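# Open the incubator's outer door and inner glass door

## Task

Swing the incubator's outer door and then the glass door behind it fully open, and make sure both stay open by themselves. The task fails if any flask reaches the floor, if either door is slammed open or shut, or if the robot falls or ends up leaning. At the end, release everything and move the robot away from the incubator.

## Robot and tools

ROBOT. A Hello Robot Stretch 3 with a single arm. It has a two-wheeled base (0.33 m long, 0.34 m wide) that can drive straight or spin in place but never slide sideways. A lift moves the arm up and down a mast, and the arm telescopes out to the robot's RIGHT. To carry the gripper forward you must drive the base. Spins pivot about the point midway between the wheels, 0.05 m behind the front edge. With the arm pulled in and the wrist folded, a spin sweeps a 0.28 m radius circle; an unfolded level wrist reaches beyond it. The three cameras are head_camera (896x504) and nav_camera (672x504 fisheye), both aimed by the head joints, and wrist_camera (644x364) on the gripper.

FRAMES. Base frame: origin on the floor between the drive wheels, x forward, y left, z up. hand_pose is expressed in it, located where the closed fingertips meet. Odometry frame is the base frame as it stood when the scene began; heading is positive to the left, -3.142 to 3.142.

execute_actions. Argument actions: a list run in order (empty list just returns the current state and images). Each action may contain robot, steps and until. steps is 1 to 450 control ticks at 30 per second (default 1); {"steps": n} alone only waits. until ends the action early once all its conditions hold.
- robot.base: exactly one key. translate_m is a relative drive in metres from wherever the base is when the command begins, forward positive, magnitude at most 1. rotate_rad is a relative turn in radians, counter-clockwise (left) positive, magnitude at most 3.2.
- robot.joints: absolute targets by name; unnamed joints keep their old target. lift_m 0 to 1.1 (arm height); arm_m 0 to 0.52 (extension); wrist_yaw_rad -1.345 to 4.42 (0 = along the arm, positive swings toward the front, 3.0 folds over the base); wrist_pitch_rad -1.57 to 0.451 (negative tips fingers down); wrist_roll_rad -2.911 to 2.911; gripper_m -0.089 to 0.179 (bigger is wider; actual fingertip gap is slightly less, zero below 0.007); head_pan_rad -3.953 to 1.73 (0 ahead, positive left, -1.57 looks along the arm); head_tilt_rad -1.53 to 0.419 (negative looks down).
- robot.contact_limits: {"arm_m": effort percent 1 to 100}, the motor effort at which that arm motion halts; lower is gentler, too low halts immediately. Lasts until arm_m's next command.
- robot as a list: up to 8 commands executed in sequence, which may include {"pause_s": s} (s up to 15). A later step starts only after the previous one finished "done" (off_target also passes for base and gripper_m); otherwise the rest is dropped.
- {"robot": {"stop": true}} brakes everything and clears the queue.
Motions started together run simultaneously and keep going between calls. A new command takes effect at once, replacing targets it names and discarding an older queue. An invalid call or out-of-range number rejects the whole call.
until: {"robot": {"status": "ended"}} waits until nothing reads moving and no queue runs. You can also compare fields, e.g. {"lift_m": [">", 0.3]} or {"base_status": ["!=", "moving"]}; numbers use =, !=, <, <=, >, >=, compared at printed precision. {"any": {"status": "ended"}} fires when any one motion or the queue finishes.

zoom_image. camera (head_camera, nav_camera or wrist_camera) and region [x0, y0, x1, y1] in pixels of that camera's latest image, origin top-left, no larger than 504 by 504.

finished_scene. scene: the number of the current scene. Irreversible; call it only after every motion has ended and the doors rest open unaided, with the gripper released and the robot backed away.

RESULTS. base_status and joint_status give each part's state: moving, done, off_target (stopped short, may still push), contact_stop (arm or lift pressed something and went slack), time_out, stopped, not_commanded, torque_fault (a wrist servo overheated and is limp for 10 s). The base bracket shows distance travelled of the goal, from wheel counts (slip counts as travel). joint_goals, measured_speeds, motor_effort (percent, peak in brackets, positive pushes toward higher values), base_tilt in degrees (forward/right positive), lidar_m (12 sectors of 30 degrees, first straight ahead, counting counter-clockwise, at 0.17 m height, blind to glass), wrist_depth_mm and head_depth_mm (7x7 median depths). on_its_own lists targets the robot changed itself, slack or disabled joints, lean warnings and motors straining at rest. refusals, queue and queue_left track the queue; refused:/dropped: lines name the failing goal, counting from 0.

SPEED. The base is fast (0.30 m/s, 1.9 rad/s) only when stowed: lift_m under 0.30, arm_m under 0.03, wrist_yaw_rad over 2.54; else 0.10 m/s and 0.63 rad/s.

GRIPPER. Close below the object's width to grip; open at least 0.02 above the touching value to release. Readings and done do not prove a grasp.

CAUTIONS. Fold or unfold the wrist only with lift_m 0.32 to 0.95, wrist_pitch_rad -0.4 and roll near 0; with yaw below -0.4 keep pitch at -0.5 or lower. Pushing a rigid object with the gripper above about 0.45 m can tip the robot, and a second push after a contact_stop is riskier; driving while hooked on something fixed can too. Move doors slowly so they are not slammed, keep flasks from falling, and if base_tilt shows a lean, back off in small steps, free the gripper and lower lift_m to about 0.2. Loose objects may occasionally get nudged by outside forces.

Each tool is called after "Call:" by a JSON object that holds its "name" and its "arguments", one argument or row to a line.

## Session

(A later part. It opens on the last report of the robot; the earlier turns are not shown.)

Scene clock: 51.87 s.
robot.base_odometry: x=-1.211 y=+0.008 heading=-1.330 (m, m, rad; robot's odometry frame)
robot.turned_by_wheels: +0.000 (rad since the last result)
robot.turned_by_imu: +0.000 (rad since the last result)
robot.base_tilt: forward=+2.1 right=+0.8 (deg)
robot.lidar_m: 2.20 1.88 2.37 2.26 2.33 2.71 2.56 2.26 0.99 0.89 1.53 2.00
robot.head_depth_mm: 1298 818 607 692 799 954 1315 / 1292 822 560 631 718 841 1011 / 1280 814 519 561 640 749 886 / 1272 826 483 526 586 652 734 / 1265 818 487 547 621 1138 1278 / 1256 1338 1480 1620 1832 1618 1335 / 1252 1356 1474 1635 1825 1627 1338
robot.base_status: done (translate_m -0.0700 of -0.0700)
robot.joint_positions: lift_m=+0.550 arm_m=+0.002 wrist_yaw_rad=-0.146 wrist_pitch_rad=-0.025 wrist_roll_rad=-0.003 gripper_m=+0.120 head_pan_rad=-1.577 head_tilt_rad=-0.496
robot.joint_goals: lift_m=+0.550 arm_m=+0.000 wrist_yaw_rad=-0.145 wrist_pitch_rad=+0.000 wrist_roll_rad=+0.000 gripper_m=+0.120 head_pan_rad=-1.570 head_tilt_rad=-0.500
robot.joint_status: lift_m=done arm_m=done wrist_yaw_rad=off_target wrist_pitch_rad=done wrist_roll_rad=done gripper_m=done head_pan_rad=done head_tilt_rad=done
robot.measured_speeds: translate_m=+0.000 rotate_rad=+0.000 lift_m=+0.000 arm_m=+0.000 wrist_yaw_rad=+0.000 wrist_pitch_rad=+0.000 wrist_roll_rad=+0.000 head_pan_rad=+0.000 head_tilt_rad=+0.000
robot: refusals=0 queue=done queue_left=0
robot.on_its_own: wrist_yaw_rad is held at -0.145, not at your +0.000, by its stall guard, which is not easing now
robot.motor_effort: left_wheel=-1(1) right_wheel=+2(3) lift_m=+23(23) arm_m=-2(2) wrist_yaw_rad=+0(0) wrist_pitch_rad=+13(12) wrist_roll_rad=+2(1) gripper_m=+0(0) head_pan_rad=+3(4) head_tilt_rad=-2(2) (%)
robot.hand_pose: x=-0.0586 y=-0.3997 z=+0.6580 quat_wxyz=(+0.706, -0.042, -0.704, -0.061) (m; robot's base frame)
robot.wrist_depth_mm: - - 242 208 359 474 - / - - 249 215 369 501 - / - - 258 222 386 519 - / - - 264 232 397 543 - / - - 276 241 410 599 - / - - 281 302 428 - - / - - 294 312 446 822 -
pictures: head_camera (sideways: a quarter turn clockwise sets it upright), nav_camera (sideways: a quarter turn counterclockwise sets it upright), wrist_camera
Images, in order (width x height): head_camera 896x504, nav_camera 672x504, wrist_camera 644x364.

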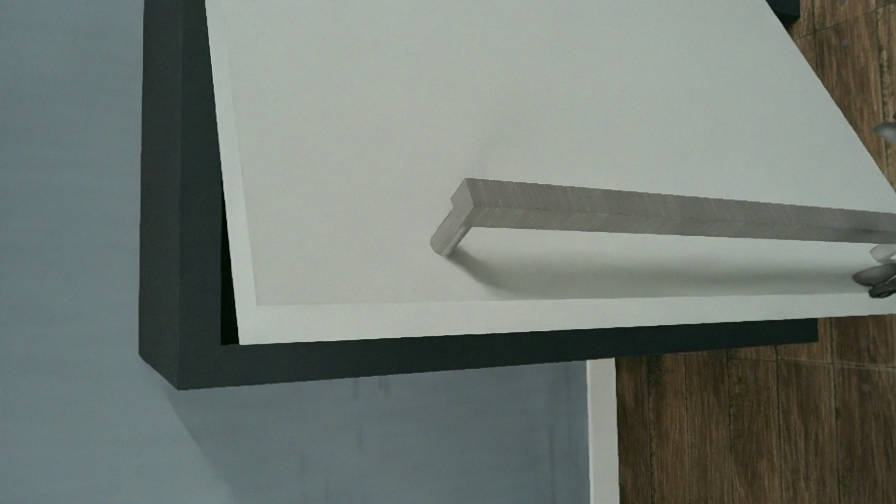

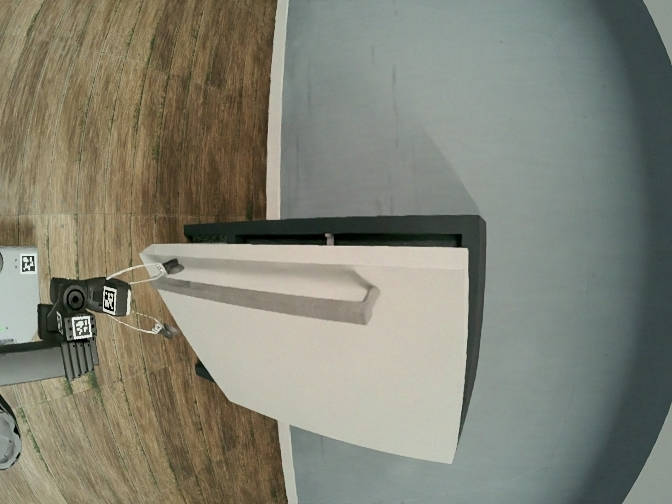

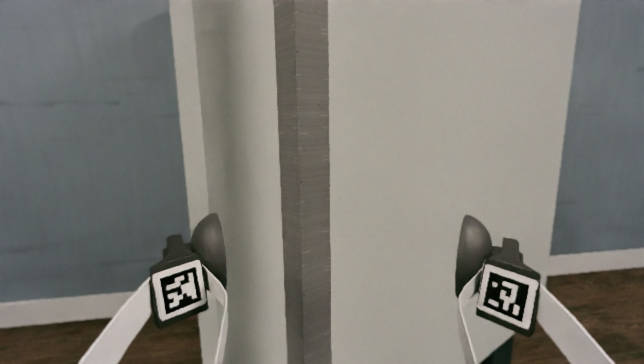

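Call:
{"name": "execute_actions", "arguments": {
  "actions": [
    {"robot":[{"joints":{"wrist_yaw_rad":1.57,"gripper_m":0.01,"wrist_pitch_rad":0,"head_pan_rad":-1.2,"head_tilt_rad":-0.8}},{"base":{"translate_m":0.16}},{"base":{"rotate_rad":-1.0}},{"base":{"translate_m":0.5}}],"steps":450,"until":{"robot":{"status":"ended"}}}
  ]
}}

Scene clock: 66.47 s.
robot.base_odometry: x=-1.517 y=-0.510 heading=-2.330 (m, m, rad; robot's odometry frame)
robot.turned_by_wheels: -1.000 (rad since the last result)
robot.turned_by_imu: -0.991 (rad since the last result)
robot.base_tilt: forward=+2.1 right=+0.8 (deg)
robot.lidar_m: 1.08 1.47 1.79 1.75 2.52 2.69 2.81 3.09 2.97 0.71 0.54 1.05
robot.head_depth_mm: 899 1015 1161 1299 1127 718 1119 / 865 967 1101 1284 1482 1338 1175 / 886 842 926 1182 1179 1338 1186 / 484 729 846 973 1097 1280 1187 / 451 518 609 741 944 1250 1187 / 504 598 730 934 1309 1325 1157 / 595 726 932 1291 1490 1318 1180
robot.base_status: done (translate_m +0.5000 of +0.5000)
robot.joint_positions: lift_m=+0.550 arm_m=+0.002 wrist_yaw_rad=+1.568 wrist_pitch_rad=-0.025 wrist_roll_rad=-0.003 gripper_m=+0.010 head_pan_rad=-1.207 head_tilt_rad=-0.790
robot.joint_goals: lift_m=+0.550 arm_m=+0.000 wrist_yaw_rad=+1.570 wrist_pitch_rad=+0.000 wrist_roll_rad=+0.000 gripper_m=+0.010 head_pan_rad=-1.200 head_tilt_rad=-0.800
robot.joint_status: lift_m=done arm_m=done wrist_yaw_rad=done wrist_pitch_rad=done wrist_roll_rad=done gripper_m=done head_pan_rad=done head_tilt_rad=done
robot.measured_speeds: translate_m=+0.000 rotate_rad=+0.000 lift_m=+0.000 arm_m=+0.000 wrist_yaw_rad=+0.000 wrist_pitch_rad=+0.000 wrist_roll_rad=+0.000 head_pan_rad=+0.000 head_tilt_rad=+0.000
robot: refusals=0 queue=done queue_left=0
robot.motor_effort: left_wheel=+1(5) right_wheel=-3(8) lift_m=+24(24) arm_m=-2(2) wrist_yaw_rad=+1(5) wrist_pitch_rad=+12(12) wrist_roll_rad=+2(2) gripper_m=+0(80) head_pan_rad=+3(21) head_tilt_rad=-4(19) (%)
robot.hand_pose: x=+0.2342 y=-0.1474 z=+0.6580 quat_wxyz=(+0.508, +0.505, -0.493, +0.494) (m; robot's base frame)
robot.wrist_depth_mm: - - - - 881 761 682 / - - - - 903 780 702 / - - - - 905 787 701 / - - - - 951 815 713 / - - - - 957 835 734 / - - - - 959 855 762 / - - - - - 867 769
pictures: head_camera (sideways: a quarter turn clockwise sets it upright), nav_camera (sideways: a quarter turn counterclockwise sets it upright), wrist_camera
Images, in order (width x height): head_camera 896x504, nav_camera 672x504, wrist_camera 644x364.

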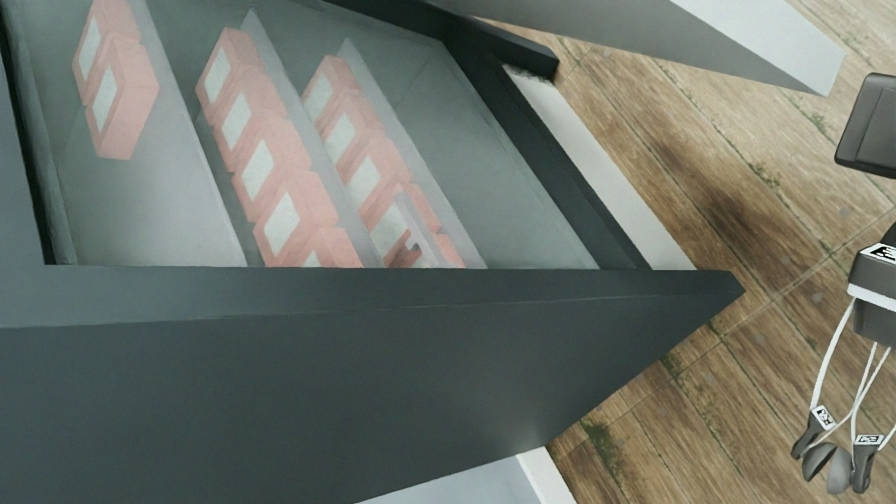

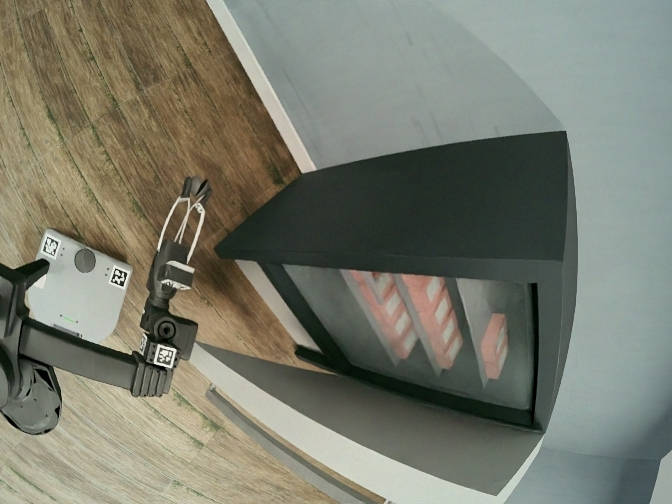

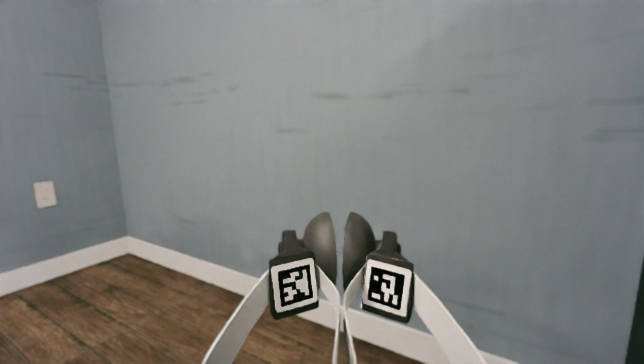

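Call:
{"name": "execute_actions", "arguments": {
  "actions": [
    {"robot":[{"base":{"translate_m":0.05}},{"joints":{"wrist_yaw_rad":0.0}},{"joints":{"arm_m":0.08}}],"steps":450,"until":{"robot":{"status":"ended"}}}
  ]
}}

Scene clock: 71.87 s.
robot.base_odometry: x=-1.551 y=-0.546 heading=-2.330 (m, m, rad; robot's odometry frame)
robot.turned_by_wheels: +0.000 (rad since the last result)
robot.turned_by_imu: -0.001 (rad since the last result)
robot.base_tilt: forward=+2.1 right=+0.7 (deg)
robot.lidar_m: 1.04 1.41 1.76 1.76 2.48 2.73 2.86 3.12 2.98 0.64 0.52 1.00
robot.head_depth_mm: 873 983 1134 1288 1527 1256 780 / 829 845 936 1224 1297 1397 - / 471 764 867 1024 1127 1337 1170 / 432 495 578 697 884 1227 1162 / 478 552 653 798 1027 1277 1167 / 551 653 798 1022 1427 1328 1163 / 646 792 1018 1304 1477 1326 1157
robot.base_status: done (translate_m +0.0500 of +0.0500)
robot.joint_positions: lift_m=+0.550 arm_m=+0.080 wrist_yaw_rad=+0.001 wrist_pitch_rad=-0.025 wrist_roll_rad=-0.003 gripper_m=+0.010 head_pan_rad=-1.207 head_tilt_rad=-0.790
robot.joint_goals: lift_m=+0.550 arm_m=+0.080 wrist_yaw_rad=+0.000 wrist_pitch_rad=+0.000 wrist_roll_rad=+0.000 gripper_m=+0.010 head_pan_rad=-1.200 head_tilt_rad=-0.800
robot.joint_status: lift_m=done arm_m=done wrist_yaw_rad=done wrist_pitch_rad=done wrist_roll_rad=done gripper_m=done head_pan_rad=done head_tilt_rad=done
robot.measured_speeds: translate_m=+0.000 rotate_rad=+0.000 lift_m=+0.000 arm_m=+0.000 wrist_yaw_rad=+0.000 wrist_pitch_rad=+0.000 wrist_roll_rad=+0.000 head_pan_rad=+0.000 head_tilt_rad=+0.000
robot: refusals=0 queue=done queue_left=0
robot.motor_effort: left_wheel=+1(4) right_wheel=-3(4) lift_m=+23(23) arm_m=+3(3) wrist_yaw_rad=-1(2) wrist_pitch_rad=+12(12) wrist_roll_rad=+2(2) gripper_m=-1(0) head_pan_rad=+3(2) head_tilt_rad=-4(4) (%)
robot.hand_pose: x=-0.0212 y=-0.4802 z=+0.6580 quat_wxyz=(+0.709, +0.010, -0.706, -0.009) (m; robot's base frame)
robot.wrist_depth_mm: 245 693 784 711 644 265 168 / 212 322 481 706 644 268 168 / 251 749 891 774 644 265 168 / 213 705 570 745 637 266 168 / 215 371 824 842 583 265 168 / 218 657 688 - 455 266 168 / 220 502 523 579 856 267 167
pictures: head_camera (sideways: a quarter turn clockwise sets it upright), nav_camera (sideways: a quarter turn counterclockwise sets it upright), wrist_camera
Images, in order (width x height): head_camera 896x504, nav_camera 672x504, wrist_camera 644x364.

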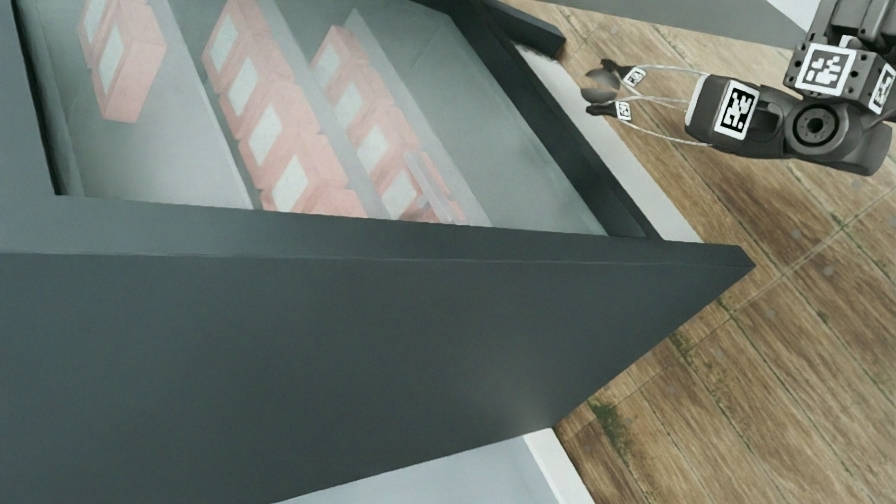

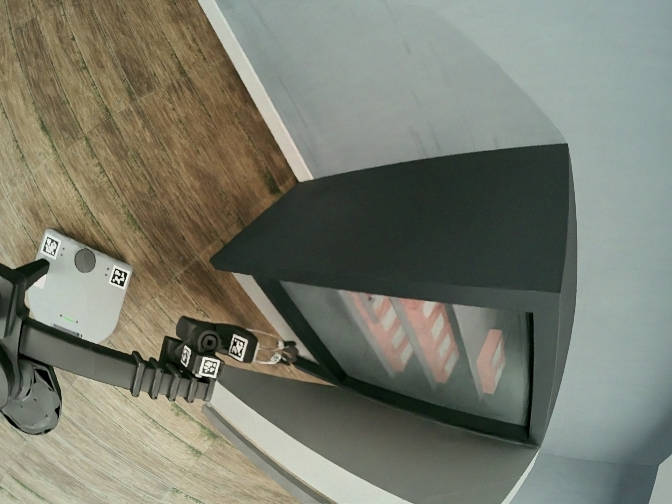

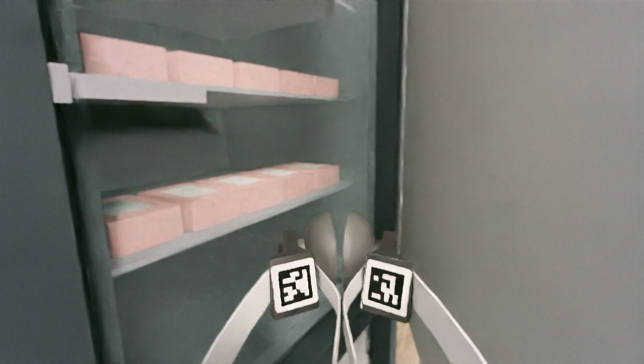

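Inside. Push.

Call:
{"name": "execute_actions", "arguments": {
  "actions": [
    {"robot":[{"base":{"translate_m":-0.13}},{"base":{"rotate_rad":0.15}},{"base":{"translate_m":-0.13}},{"base":{"rotate_rad":0.15}}],"steps":450,"until":{"robot":{"status":"ended"}}},
    {"robot":[{"base":{"translate_m":-0.13}},{"base":{"rotate_rad":0.15}},{"base":{"translate_m":-0.13}},{"base":{"rotate_rad":0.15}}],"steps":450,"until":{"robot":{"status":"ended"}}}
  ]
}}

Scene clock: 86.97 s.
robot.base_odometry: x=-1.290 y=-0.105 heading=-1.730 (m, m, rad; robot's odometry frame)
robot.turned_by_wheels: +0.600 (rad since the last result)
robot.turned_by_imu: +0.590 (rad since the last result)
robot.base_tilt: forward=+2.1 right=+0.7 (deg)
robot.lidar_m: 2.10 2.11 1.84 2.42 2.38 2.52 2.71 2.65 1.04 0.84 0.78 1.47
robot.head_depth_mm: 1057 1013 1133 1279 1444 1337 814 / 1044 1008 1125 1278 1409 1392 - / 1036 1000 1112 1282 1430 1333 1168 / 920 871 992 1212 1406 1334 1173 / 671 783 921 1731 1467 1324 1165 / 1204 1381 1590 1778 1528 1319 1163 / 1194 1357 1576 1778 1530 1316 1157
robot.base_status: done (rotate_rad +0.1499 of +0.1500)
robot.joint_positions: lift_m=+0.550 arm_m=+0.080 wrist_yaw_rad=+0.001 wrist_pitch_rad=-0.025 wrist_roll_rad=-0.003 gripper_m=+0.010 head_pan_rad=-1.207 head_tilt_rad=-0.790
robot.joint_goals: lift_m=+0.550 arm_m=+0.080 wrist_yaw_rad=+0.000 wrist_pitch_rad=+0.000 wrist_roll_rad=+0.000 gripper_m=+0.010 head_pan_rad=-1.200 head_tilt_rad=-0.800
robot.joint_status: lift_m=done arm_m=done wrist_yaw_rad=done wrist_pitch_rad=done wrist_roll_rad=done gripper_m=done head_pan_rad=done head_tilt_rad=done
robot.measured_speeds: translate_m=+0.000 rotate_rad=+0.000 lift_m=+0.000 arm_m=+0.000 wrist_yaw_rad=+0.000 wrist_pitch_rad=+0.000 wrist_roll_rad=+0.000 head_pan_rad=+0.000 head_tilt_rad=+0.000
robot: refusals=0 queue=done queue_left=0
robot.motor_effort: left_wheel=-2(5) right_wheel=+2(22) lift_m=+24(23) arm_m=+2(3) wrist_yaw_rad=-1(19) wrist_pitch_rad=+12(12) wrist_roll_rad=+1(1) gripper_m=+0(3) head_pan_rad=+3(3) head_tilt_rad=-5(4) (%)
robot.hand_pose: x=-0.0212 y=-0.4803 z=+0.6580 quat_wxyz=(+0.708, +0.010, -0.706, -0.009) (m; robot's base frame)
robot.wrist_depth_mm: 395 697 782 790 664 409 210 / 397 523 603 661 662 404 208 / 402 773 963 - 690 395 205 / 416 560 637 693 715 390 203 / 437 530 - - 738 382 202 / 440 561 688 - 725 377 200 / 926 531 569 607 748 368 198
pictures: head_camera (sideways: a quarter turn clockwise sets it upright), nav_camera (sideways: a quarter turn counterclockwise sets it upright), wrist_camera
Images, in order (width x height): head_camera 896x504, nav_camera 672x504, wrist_camera 644x364.

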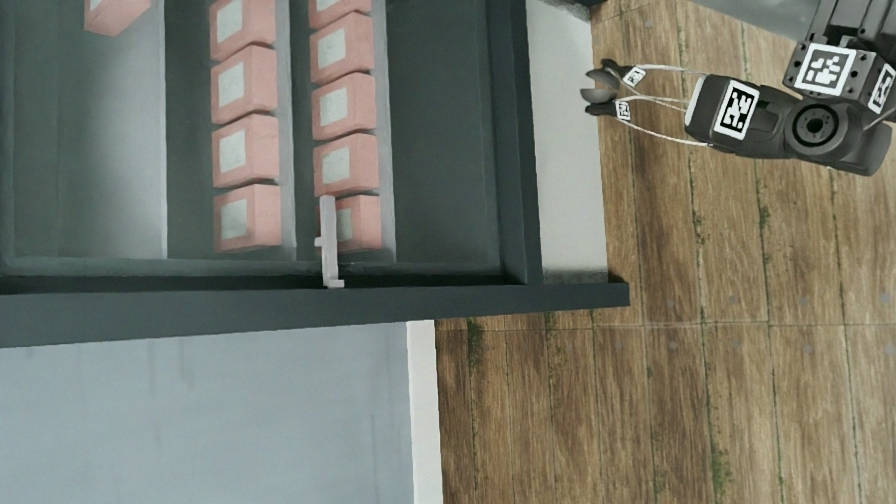

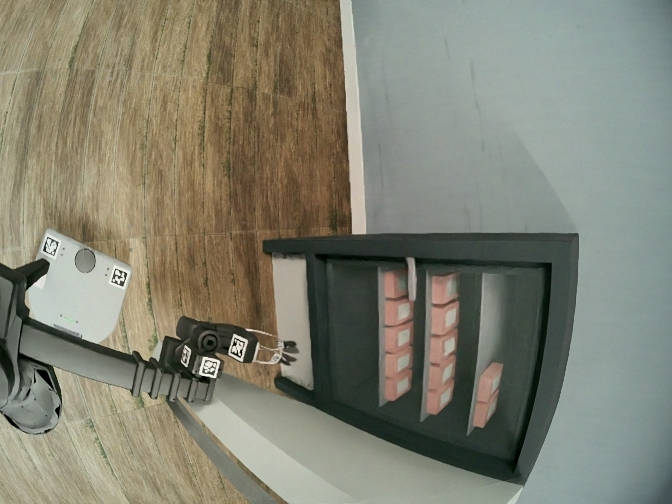

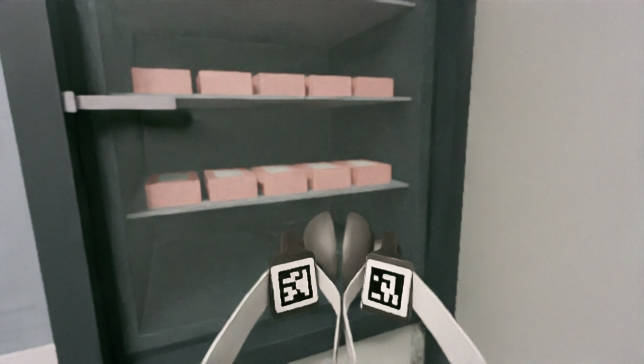

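Call:
{"name": "execute_actions", "arguments": {
  "actions": [
    {"robot":[{"joints":{"arm_m":0.18}},{"base":{"translate_m":-0.13}},{"base":{"rotate_rad":0.15}},{"base":{"translate_m":-0.13}},{"base":{"rotate_rad":0.15}}],"steps":450,"until":{"robot":{"status":"ended"}}},
    {"robot":[{"base":{"translate_m":-0.13}},{"base":{"rotate_rad":0.15}},{"base":{"translate_m":-0.13}}],"steps":450,"until":{"robot":{"status":"ended"}}}
  ]
}}

Scene clock: 102.13 s.
robot.base_odometry: x=-1.324 y=+0.407 heading=-1.281 (m, m, rad; robot's odometry frame)
robot.turned_by_wheels: +0.450 (rad since the last result)
robot.turned_by_imu: +0.442 (rad since the last result)
robot.base_tilt: forward=+2.1 right=+0.8 (deg)
robot.lidar_m: 2.61 2.26 2.33 2.25 2.34 2.25 2.15 2.16 1.56 0.91 0.98 2.11
robot.head_depth_mm: 1114 1054 1163 1279 1326 - - / 1100 1090 1202 1296 1471 - 1170 / 1094 1098 1236 1310 1503 1328 1172 / 1024 1119 1280 1359 1546 1333 1171 / 904 1026 1187 1445 1540 1323 1167 / 1510 1770 2025 1821 1533 1324 1163 / 1595 1851 2100 1826 1524 1310 1160
robot.base_status: done (translate_m -0.1300 of -0.1300)
robot.joint_positions: lift_m=+0.550 arm_m=+0.180 wrist_yaw_rad=+0.000 wrist_pitch_rad=-0.025 wrist_roll_rad=-0.002 gripper_m=+0.010 head_pan_rad=-1.205 head_tilt_rad=-0.792
robot.joint_goals: lift_m=+0.550 arm_m=+0.180 wrist_yaw_rad=+0.000 wrist_pitch_rad=+0.000 wrist_roll_rad=+0.000 gripper_m=+0.010 head_pan_rad=-1.200 head_tilt_rad=-0.800
robot.joint_status: lift_m=done arm_m=done wrist_yaw_rad=done wrist_pitch_rad=done wrist_roll_rad=done gripper_m=done head_pan_rad=done head_tilt_rad=done
robot.measured_speeds: translate_m=+0.000 rotate_rad=+0.000 lift_m=+0.000 arm_m=+0.000 wrist_yaw_rad=+0.000 wrist_pitch_rad=+0.000 wrist_roll_rad=+0.000 head_pan_rad=+0.000 head_tilt_rad=+0.000
robot: refusals=0 queue=done queue_left=0
robot.motor_effort: left_wheel=-2(10) right_wheel=+5(30) lift_m=+23(23) arm_m=+1(3) wrist_yaw_rad=+0(1) wrist_pitch_rad=+12(12) wrist_roll_rad=+1(2) gripper_m=-1(0) head_pan_rad=+2(3) head_tilt_rad=-4(4) (%)
robot.hand_pose: x=-0.0214 y=-0.5804 z=+0.6581 quat_wxyz=(+0.708, +0.009, -0.706, -0.009) (m; robot's base frame)
robot.wrist_depth_mm: 528 693 782 800 485 272 168 / 535 582 577 612 498 270 168 / 542 764 988 981 515 269 167 / 560 629 613 607 531 268 168 / 565 755 999 - 523 270 167 / 580 661 688 - 478 269 168 / 573 587 585 581 546 267 168
pictures: head_camera (sideways: a quarter turn clockwise sets it upright), nav_camera (sideways: a quarter turn counterclockwise sets it upright), wrist_camera
Images, in order (width x height): head_camera 896x504, nav_camera 672x504, wrist_camera 644x364.

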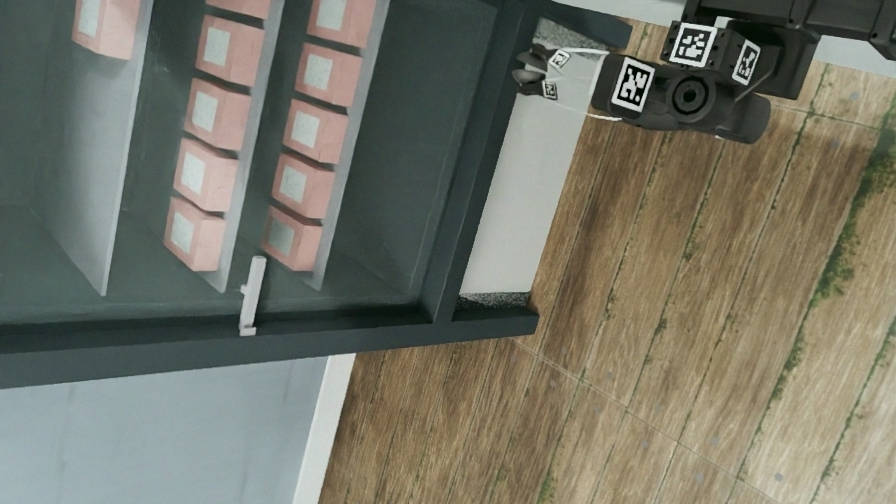

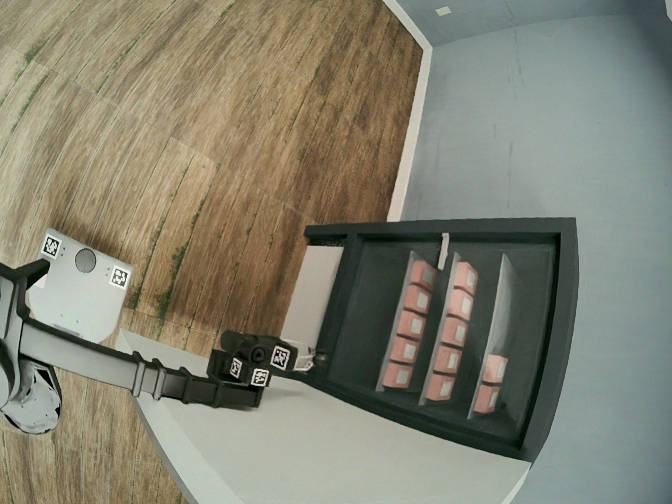

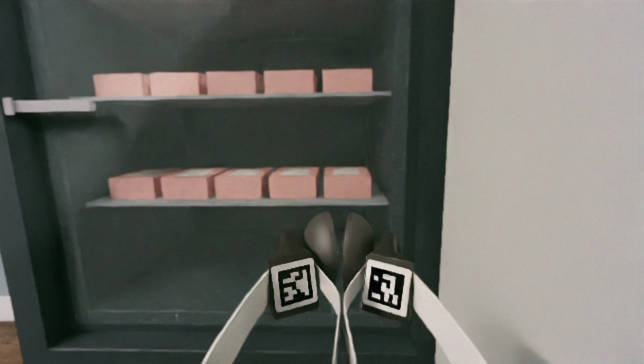

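Call:
{"name": "execute_actions", "arguments": {
  "actions": [
    {"robot":[{"joints":{"arm_m":0.06}},{"base":{"rotate_rad":0.15}},{"base":{"translate_m":-0.1}},{"base":{"rotate_rad":0.12}},{"base":{"translate_m":-0.08}}],"steps":450,"until":{"robot":{"status":"ended"}}}
  ]
}}

Scene clock: 110.63 s.
robot.base_odometry: x=-1.409 y=+0.565 heading=-1.011 (m, m, rad; robot's odometry frame)
robot.turned_by_wheels: +0.270 (rad since the last result)
robot.turned_by_imu: +0.265 (rad since the last result)
robot.base_tilt: forward=+2.1 right=+0.7 (deg)
robot.lidar_m: 2.44 2.63 2.30 2.30 2.30 1.98 1.98 1.71 0.86 0.86 1.06 2.79
robot.head_depth_mm: 1114 1059 1156 1278 1334 1339 911 / 1104 1101 1251 1303 1446 1368 - / 1023 1126 1350 1370 1514 1333 1191 / 952 1090 1274 1507 1536 1324 1168 / 1735 2001 2178 1831 1532 1329 1163 / 1874 2201 2236 1827 1530 1328 1162 / 2052 2434 2228 1813 1527 1320 1158
robot.base_status: done (translate_m -0.0800 of -0.0800)
robot.joint_positions: lift_m=+0.550 arm_m=+0.060 wrist_yaw_rad=+0.000 wrist_pitch_rad=-0.025 wrist_roll_rad=-0.002 gripper_m=+0.010 head_pan_rad=-1.204 head_tilt_rad=-0.792
robot.joint_goals: lift_m=+0.550 arm_m=+0.060 wrist_yaw_rad=+0.000 wrist_pitch_rad=+0.000 wrist_roll_rad=+0.000 gripper_m=+0.010 head_pan_rad=-1.200 head_tilt_rad=-0.800
robot.joint_status: lift_m=done arm_m=done wrist_yaw_rad=done wrist_pitch_rad=done wrist_roll_rad=done gripper_m=done head_pan_rad=done head_tilt_rad=done
robot.measured_speeds: translate_m=+0.000 rotate_rad=+0.000 lift_m=+0.000 arm_m=+0.000 wrist_yaw_rad=+0.000 wrist_pitch_rad=+0.000 wrist_roll_rad=+0.000 head_pan_rad=+0.000 head_tilt_rad=+0.000
robot: refusals=0 queue=done queue_left=0
robot.motor_effort: left_wheel=-1(11) right_wheel=+2(15) lift_m=+23(23) arm_m=-1(2) wrist_yaw_rad=+0(1) wrist_pitch_rad=+12(12) wrist_roll_rad=+1(1) gripper_m=+0(0) head_pan_rad=+1(2) head_tilt_rad=-3(4) (%)
robot.hand_pose: x=-0.0215 y=-0.4607 z=+0.6581 quat_wxyz=(+0.708, +0.009, -0.706, -0.009) (m; robot's base frame)
robot.wrist_depth_mm: - 718 825 800 711 350 209 / - 736 858 - 647 349 208 / - 762 948 - - 348 206 / - 777 850 825 654 346 206 / - - 926 - 731 345 205 / - - 767 - 625 343 205 / - - 820 716 628 342 205
pictures: head_camera (sideways: a quarter turn clockwise sets it upright), nav_camera (sideways: a quarter turn counterclockwise sets it upright), wrist_camera
Images, in order (width x height): head_camera 896x504, nav_camera 672x504, wrist_camera 644x364.

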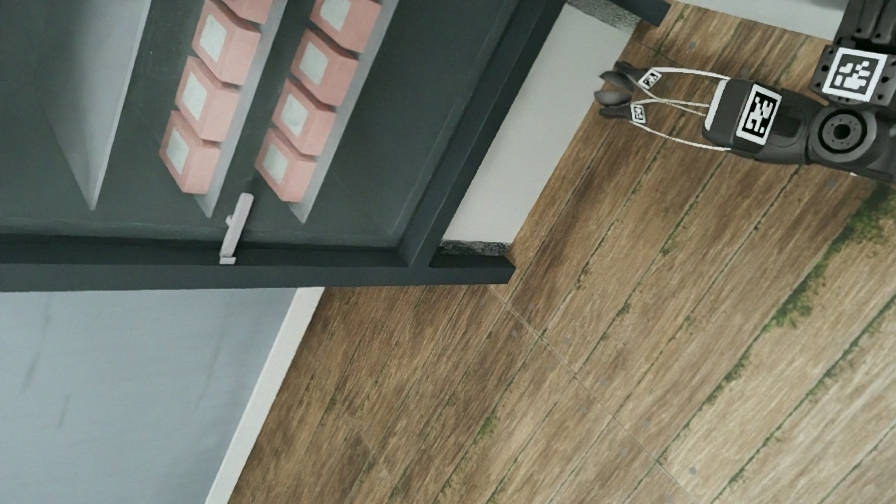

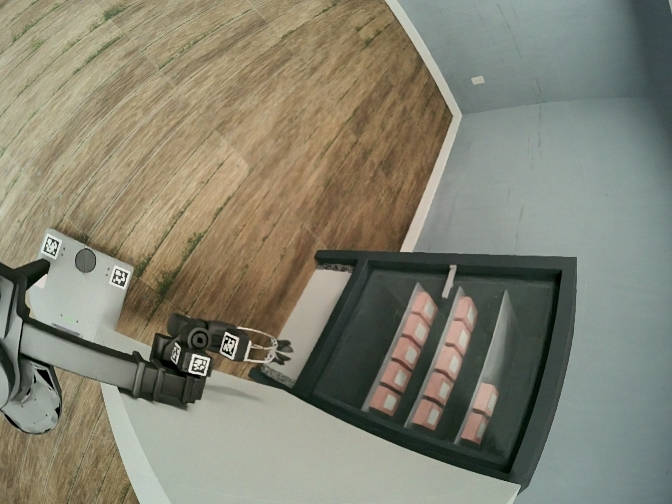

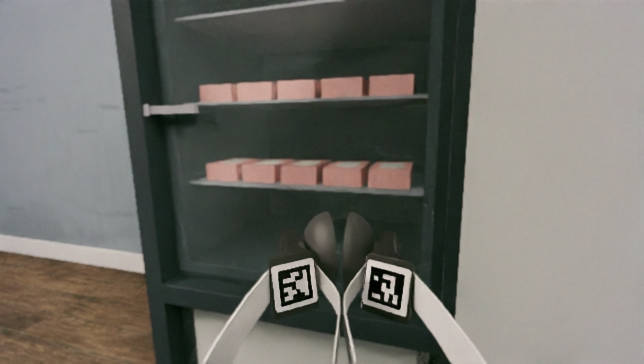

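Call:
{"name": "execute_actions", "arguments": {
  "actions": [
    {"robot":[{"base":{"translate_m":-0.1}}],"steps":450,"until":{"robot":{"status":"ended"}}},
    {"robot":[{"base":{"rotate_rad":0.08}},{"base":{"translate_m":-0.08}}],"steps":450,"until":{"robot":{"status":"ended"}}}
  ]
}}

Scene clock: 115.50 s.
robot.base_odometry: x=-1.510 y=+0.714 heading=-0.930 (m, m, rad; robot's odometry frame)
robot.turned_by_wheels: +0.080 (rad since the last result)
robot.turned_by_imu: +0.079 (rad since the last result)
robot.base_tilt: forward=+5.1 right=+0.7 (deg)
robot.lidar_m: 2.55 2.59 2.34 2.35 2.02 1.81 1.83 1.58 1.42 0.83 1.05 2.94
robot.head_depth_mm: 1079 1064 1136 1282 1190 845 683 / 1115 1109 1226 1295 1417 1366 - / 1072 1152 1413 1359 1505 1330 1187 / 1007 1150 1377 1558 1515 1318 1162 / 1840 2063 2030 1688 1513 1303 1153 / 2016 2321 2146 1760 1491 1306 1140 / 2252 2549 2108 1739 1478 1289 1137
robot.base_status: done (translate_m -0.0799 of -0.0800)
robot.joint_positions: lift_m=+0.550 arm_m=+0.060 wrist_yaw_rad=-0.001 wrist_pitch_rad=-0.024 wrist_roll_rad=-0.001 gripper_m=+0.010 head_pan_rad=-1.203 head_tilt_rad=-0.793
robot.joint_goals: lift_m=+0.550 arm_m=+0.060 wrist_yaw_rad=+0.000 wrist_pitch_rad=+0.000 wrist_roll_rad=+0.000 gripper_m=+0.010 head_pan_rad=-1.200 head_tilt_rad=-0.800
robot.joint_status: lift_m=done arm_m=done wrist_yaw_rad=done wrist_pitch_rad=done wrist_roll_rad=done gripper_m=done head_pan_rad=done head_tilt_rad=done
robot.measured_speeds: translate_m=+0.000 rotate_rad=+0.000 lift_m=+0.000 arm_m=+0.000 wrist_yaw_rad=+0.000 wrist_pitch_rad=+0.000 wrist_roll_rad=+0.000 head_pan_rad=+0.000 head_tilt_rad=+0.000
robot: refusals=0 queue=done queue_left=0
robot.on_its_own: base_tilt is 3.0 degrees off its reading at the scene's start (forward=+2.1 right=+0.7); right_wheel is at rest, and its effort (-32) is outside its rest range (-18 to +18)
robot.motor_effort: left_wheel=-4(12) right_wheel=-32(57) lift_m=+25(26) arm_m=-1(1) wrist_yaw_rad=+1(4) wrist_pitch_rad=+12(12) wrist_roll_rad=+1(1) gripper_m=+0(0) head_pan_rad=+1(2) head_tilt_rad=-3(4) (%)
robot.hand_pose: x=-0.0217 y=-0.4607 z=+0.6581 quat_wxyz=(+0.708, +0.008, -0.706, -0.009) (m; robot's base frame)
robot.wrist_depth_mm: - 745 843 807 533 227 147 / - 756 869 695 503 224 145 / - 799 - - 513 222 144 / - 823 889 783 470 219 143 / - 846 950 - 424 216 142 / - 845 743 - 339 213 141 / - 892 814 671 498 211 140
pictures: head_camera (sideways: a quarter turn clockwise sets it upright), nav_camera (sideways: a quarter turn counterclockwise sets it upright), wrist_camera
Images, in order (width x height): head_camera 896x504, nav_camera 672x504, wrist_camera 644x364.

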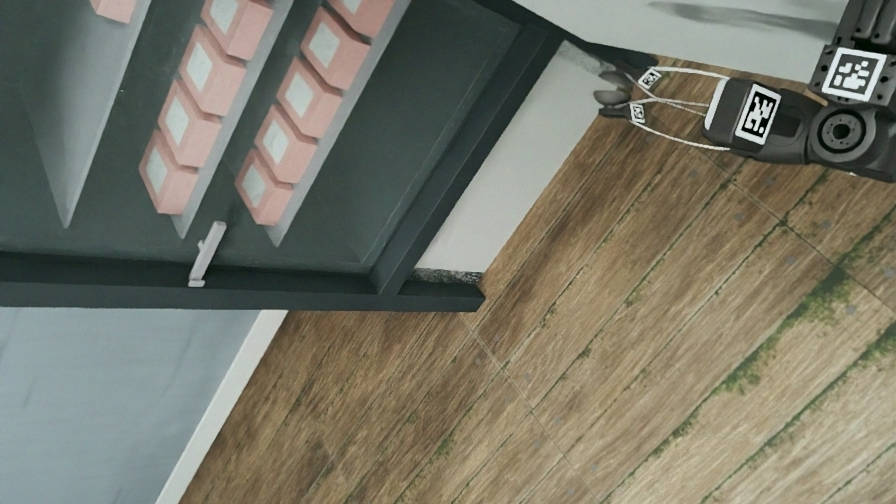

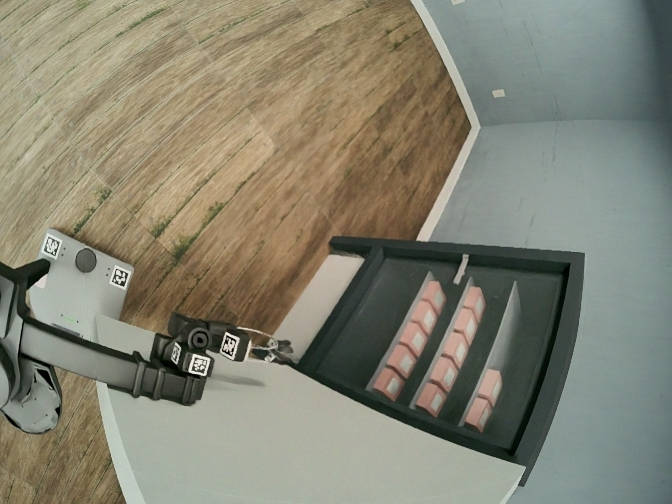

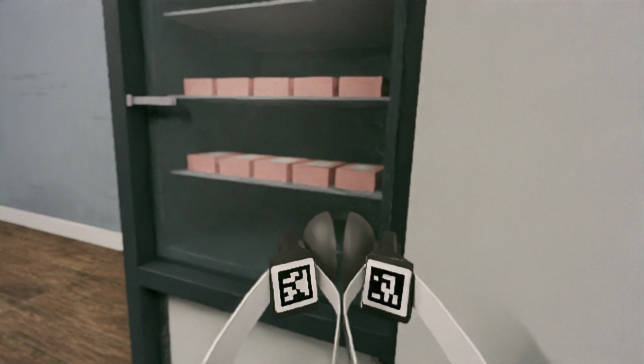

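Call:
{"name": "execute_actions", "arguments": {
  "actions": [
    {"robot":[{"base":{"translate_m":0.3}},{"joints":{"wrist_yaw_rad":1.57,"arm_m":0.0,"lift_m":0.648}},{"base":{"rotate_rad":-0.8}},{"base":{"translate_m":0.54}},{"base":{"rotate_rad":0.4}},{"joints":{"wrist_yaw_rad":0.0,"wrist_roll_rad":1.57,"gripper_m":0.08,"head_pan_rad":-1.57,"head_tilt_rad":-0.5}}],"steps":450,"until":{"robot":{"status":"ended"}}},
    {"steps":300,"until":{"robot":{"status":"ended"}}}
  ]
}}

Scene clock: 135.03 s.
robot.base_odometry: x=-1.417 y=-0.060 heading=-1.331 (m, m, rad; robot's odometry frame)
robot.turned_by_wheels: -0.400 (rad since the last result)
robot.turned_by_imu: -0.401 (rad since the last result)
robot.base_tilt: forward=+2.1 right=+0.8 (deg)
robot.lidar_m: 2.19 1.96 2.61 2.48 2.54 2.72 2.57 1.94 0.76 0.67 1.31 1.71
robot.head_depth_mm: 1092 660 902 939 1007 1128 1177 / 1087 649 962 937 1007 1131 1166 / 1084 639 961 931 1002 1126 1151 / 1081 633 957 932 989 1087 1043 / 1073 625 687 747 832 940 1069 / 1065 1121 667 1369 1553 1599 1327 / 1064 1155 1262 1401 1571 1598 1327
robot.base_status: done (rotate_rad +0.3999 of +0.4000)
robot.joint_positions: lift_m=+0.648 arm_m=+0.002 wrist_yaw_rad=+0.002 wrist_pitch_rad=-0.024 wrist_roll_rad=+1.568 gripper_m=+0.080 head_pan_rad=-1.563 head_tilt_rad=-0.508
robot.joint_goals: lift_m=+0.648 arm_m=+0.000 wrist_yaw_rad=+0.000 wrist_pitch_rad=+0.000 wrist_roll_rad=+1.570 gripper_m=+0.080 head_pan_rad=-1.570 head_tilt_rad=-0.500
robot.joint_status: lift_m=done arm_m=done wrist_yaw_rad=done wrist_pitch_rad=done wrist_roll_rad=done gripper_m=done head_pan_rad=done head_tilt_rad=done
robot.measured_speeds: translate_m=+0.000 rotate_rad=+0.000 lift_m=+0.000 arm_m=+0.000 wrist_yaw_rad=+0.000 wrist_pitch_rad=+0.000 wrist_roll_rad=+0.000 head_pan_rad=+0.000 head_tilt_rad=+0.000
robot: refusals=0 queue=done queue_left=0
robot.motor_effort: left_wheel=-2(14) right_wheel=+2(33) lift_m=+25(25) arm_m=-2(3) wrist_yaw_rad=-2(1) wrist_pitch_rad=+12(12) wrist_roll_rad=+2(2) gripper_m=+0(79) head_pan_rad=-3(24) head_tilt_rad=+2(17) (%)
robot.hand_pose: x=-0.0209 y=-0.4024 z=+0.7559 quat_wxyz=(+0.002, +0.001, -1.000, -0.012) (m; robot's base frame)
robot.wrist_depth_mm: 463 621 736 887 610 682 460 / 468 615 735 892 614 683 469 / 469 625 857 914 617 687 475 / 467 617 727 692 587 640 484 / 450 492 493 492 491 493 459 / 456 455 - - - 447 856 / - - - - - - 938
pictures: head_camera (sideways: a quarter turn clockwise sets it upright), nav_camera (sideways: a quarter turn counterclockwise sets it upright), wrist_camera
Images, in order (width x height): head_camera 896x504, nav_camera 672x504, wrist_camera 644x364.

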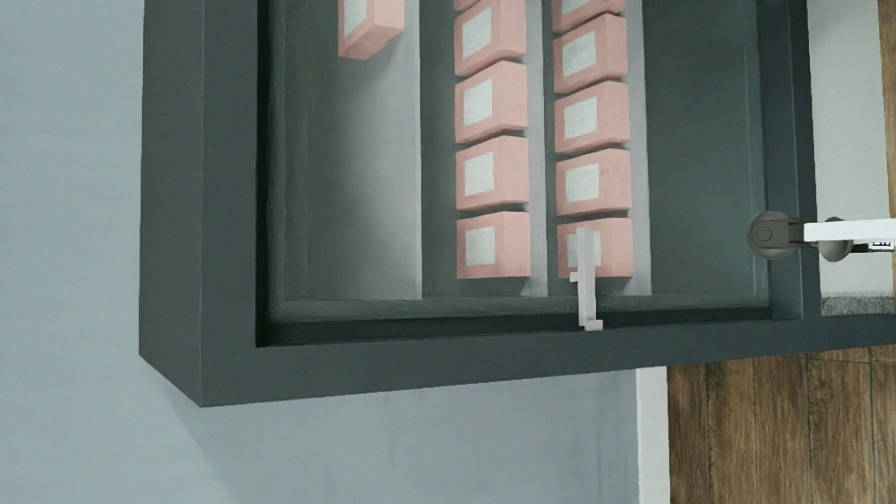

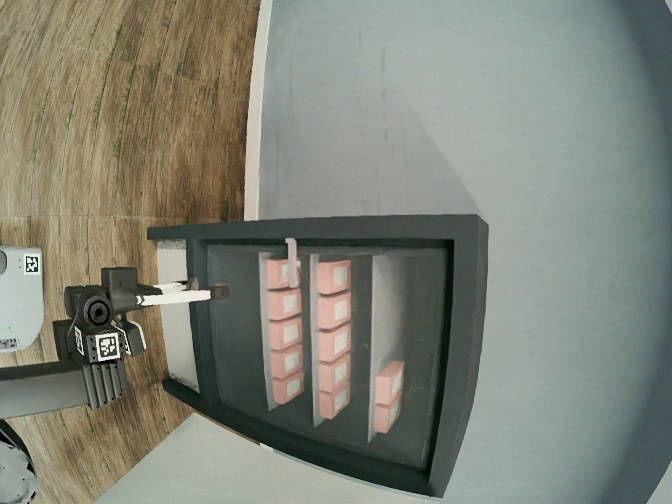

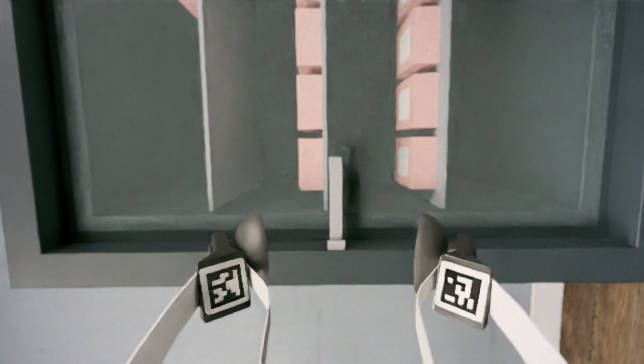

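Call:
{"name": "execute_actions", "arguments": {
  "actions": [
    {"robot":[{"base":{"translate_m":0.045}},{"joints":{"arm_m":0.22}}],"steps":450,"until":{"robot":{"status":"ended"}}}
  ]
}}

Scene clock: 139.80 s.
robot.base_odometry: x=-1.406 y=-0.104 heading=-1.331 (m, m, rad; robot's odometry frame)
robot.turned_by_wheels: +0.000 (rad since the last result)
robot.turned_by_imu: -0.001 (rad since the last result)
robot.base_tilt: forward=+2.1 right=+0.8 (deg)
robot.lidar_m: 2.14 1.93 2.62 2.48 2.55 2.77 2.62 1.94 0.76 0.67 1.30 1.70
robot.head_depth_mm: 1093 660 968 936 1006 1128 1166 / 1089 649 968 933 1004 1163 - / 1083 640 960 931 994 1158 - / 1077 632 714 845 892 975 1167 / 1071 626 658 727 819 937 1240 / 1062 1161 1263 1408 1580 1599 1325 / 1058 1150 1266 1392 1566 1598 1325
robot.base_status: done (translate_m +0.0450 of +0.0450)
robot.joint_positions: lift_m=+0.648 arm_m=+0.220 wrist_yaw_rad=+0.001 wrist_pitch_rad=-0.024 wrist_roll_rad=+1.569 gripper_m=+0.080 head_pan_rad=-1.563 head_tilt_rad=-0.507
robot.joint_goals: lift_m=+0.648 arm_m=+0.220 wrist_yaw_rad=+0.000 wrist_pitch_rad=+0.000 wrist_roll_rad=+1.570 gripper_m=+0.080 head_pan_rad=-1.570 head_tilt_rad=-0.500
robot.joint_status: lift_m=done arm_m=done wrist_yaw_rad=done wrist_pitch_rad=done wrist_roll_rad=done gripper_m=done head_pan_rad=done head_tilt_rad=done
robot.measured_speeds: translate_m=+0.000 rotate_rad=+0.000 lift_m=+0.000 arm_m=+0.000 wrist_yaw_rad=+0.000 wrist_pitch_rad=+0.000 wrist_roll_rad=+0.000 head_pan_rad=+0.000 head_tilt_rad=+0.000
robot: refusals=0 queue=done queue_left=0
robot.motor_effort: left_wheel=-2(3) right_wheel=+3(8) lift_m=+24(25) arm_m=+3(2) wrist_yaw_rad=-1(2) wrist_pitch_rad=+12(12) wrist_roll_rad=+0(1) gripper_m=+0(0) head_pan_rad=-3(3) head_tilt_rad=+2(3) (%)
robot.hand_pose: x=-0.0212 y=-0.6203 z=+0.7559 quat_wxyz=(+0.001, +0.000, -1.000, -0.012) (m; robot's base frame)
robot.wrist_depth_mm: 424 346 651 308 659 302 449 / 423 342 628 398 652 310 452 / 424 369 629 315 669 314 451 / 422 369 514 318 493 321 433 / 281 277 308 270 270 267 269 / 273 270 - 246 261 269 257 / 226 225 225 225 224 224 224
pictures: head_camera (sideways: a quarter turn clockwise sets it upright), nav_camera (sideways: a quarter turn counterclockwise sets it upright), wrist_camera
Images, in order (width x height): head_camera 896x504, nav_camera 672x504, wrist_camera 644x364.

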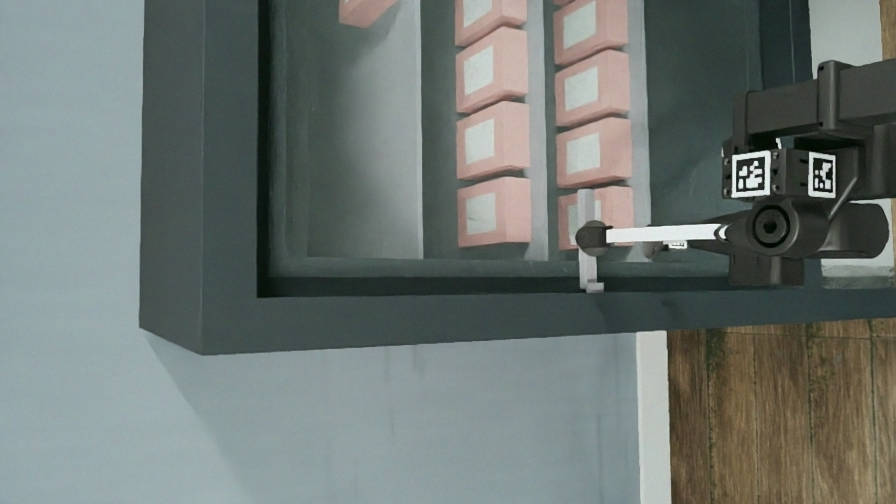

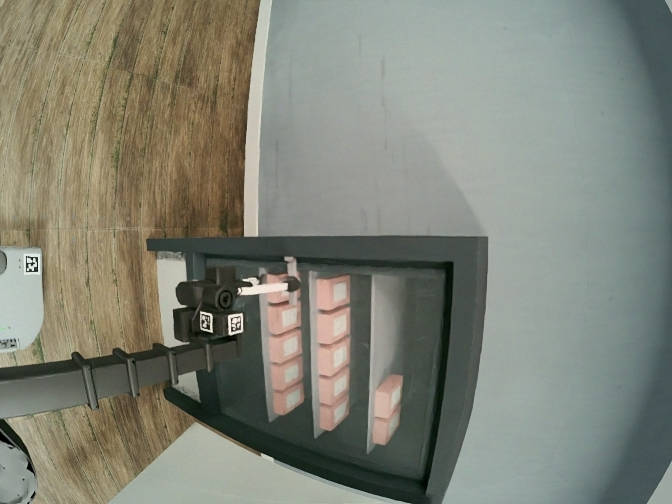

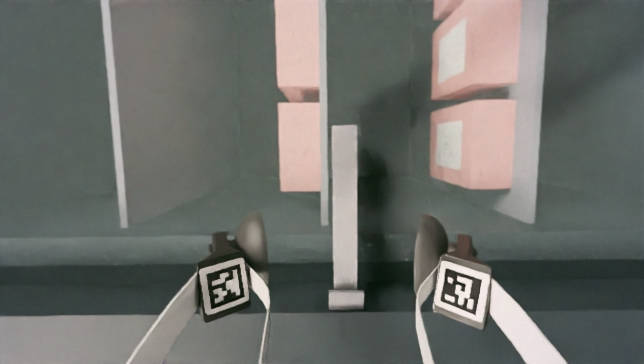

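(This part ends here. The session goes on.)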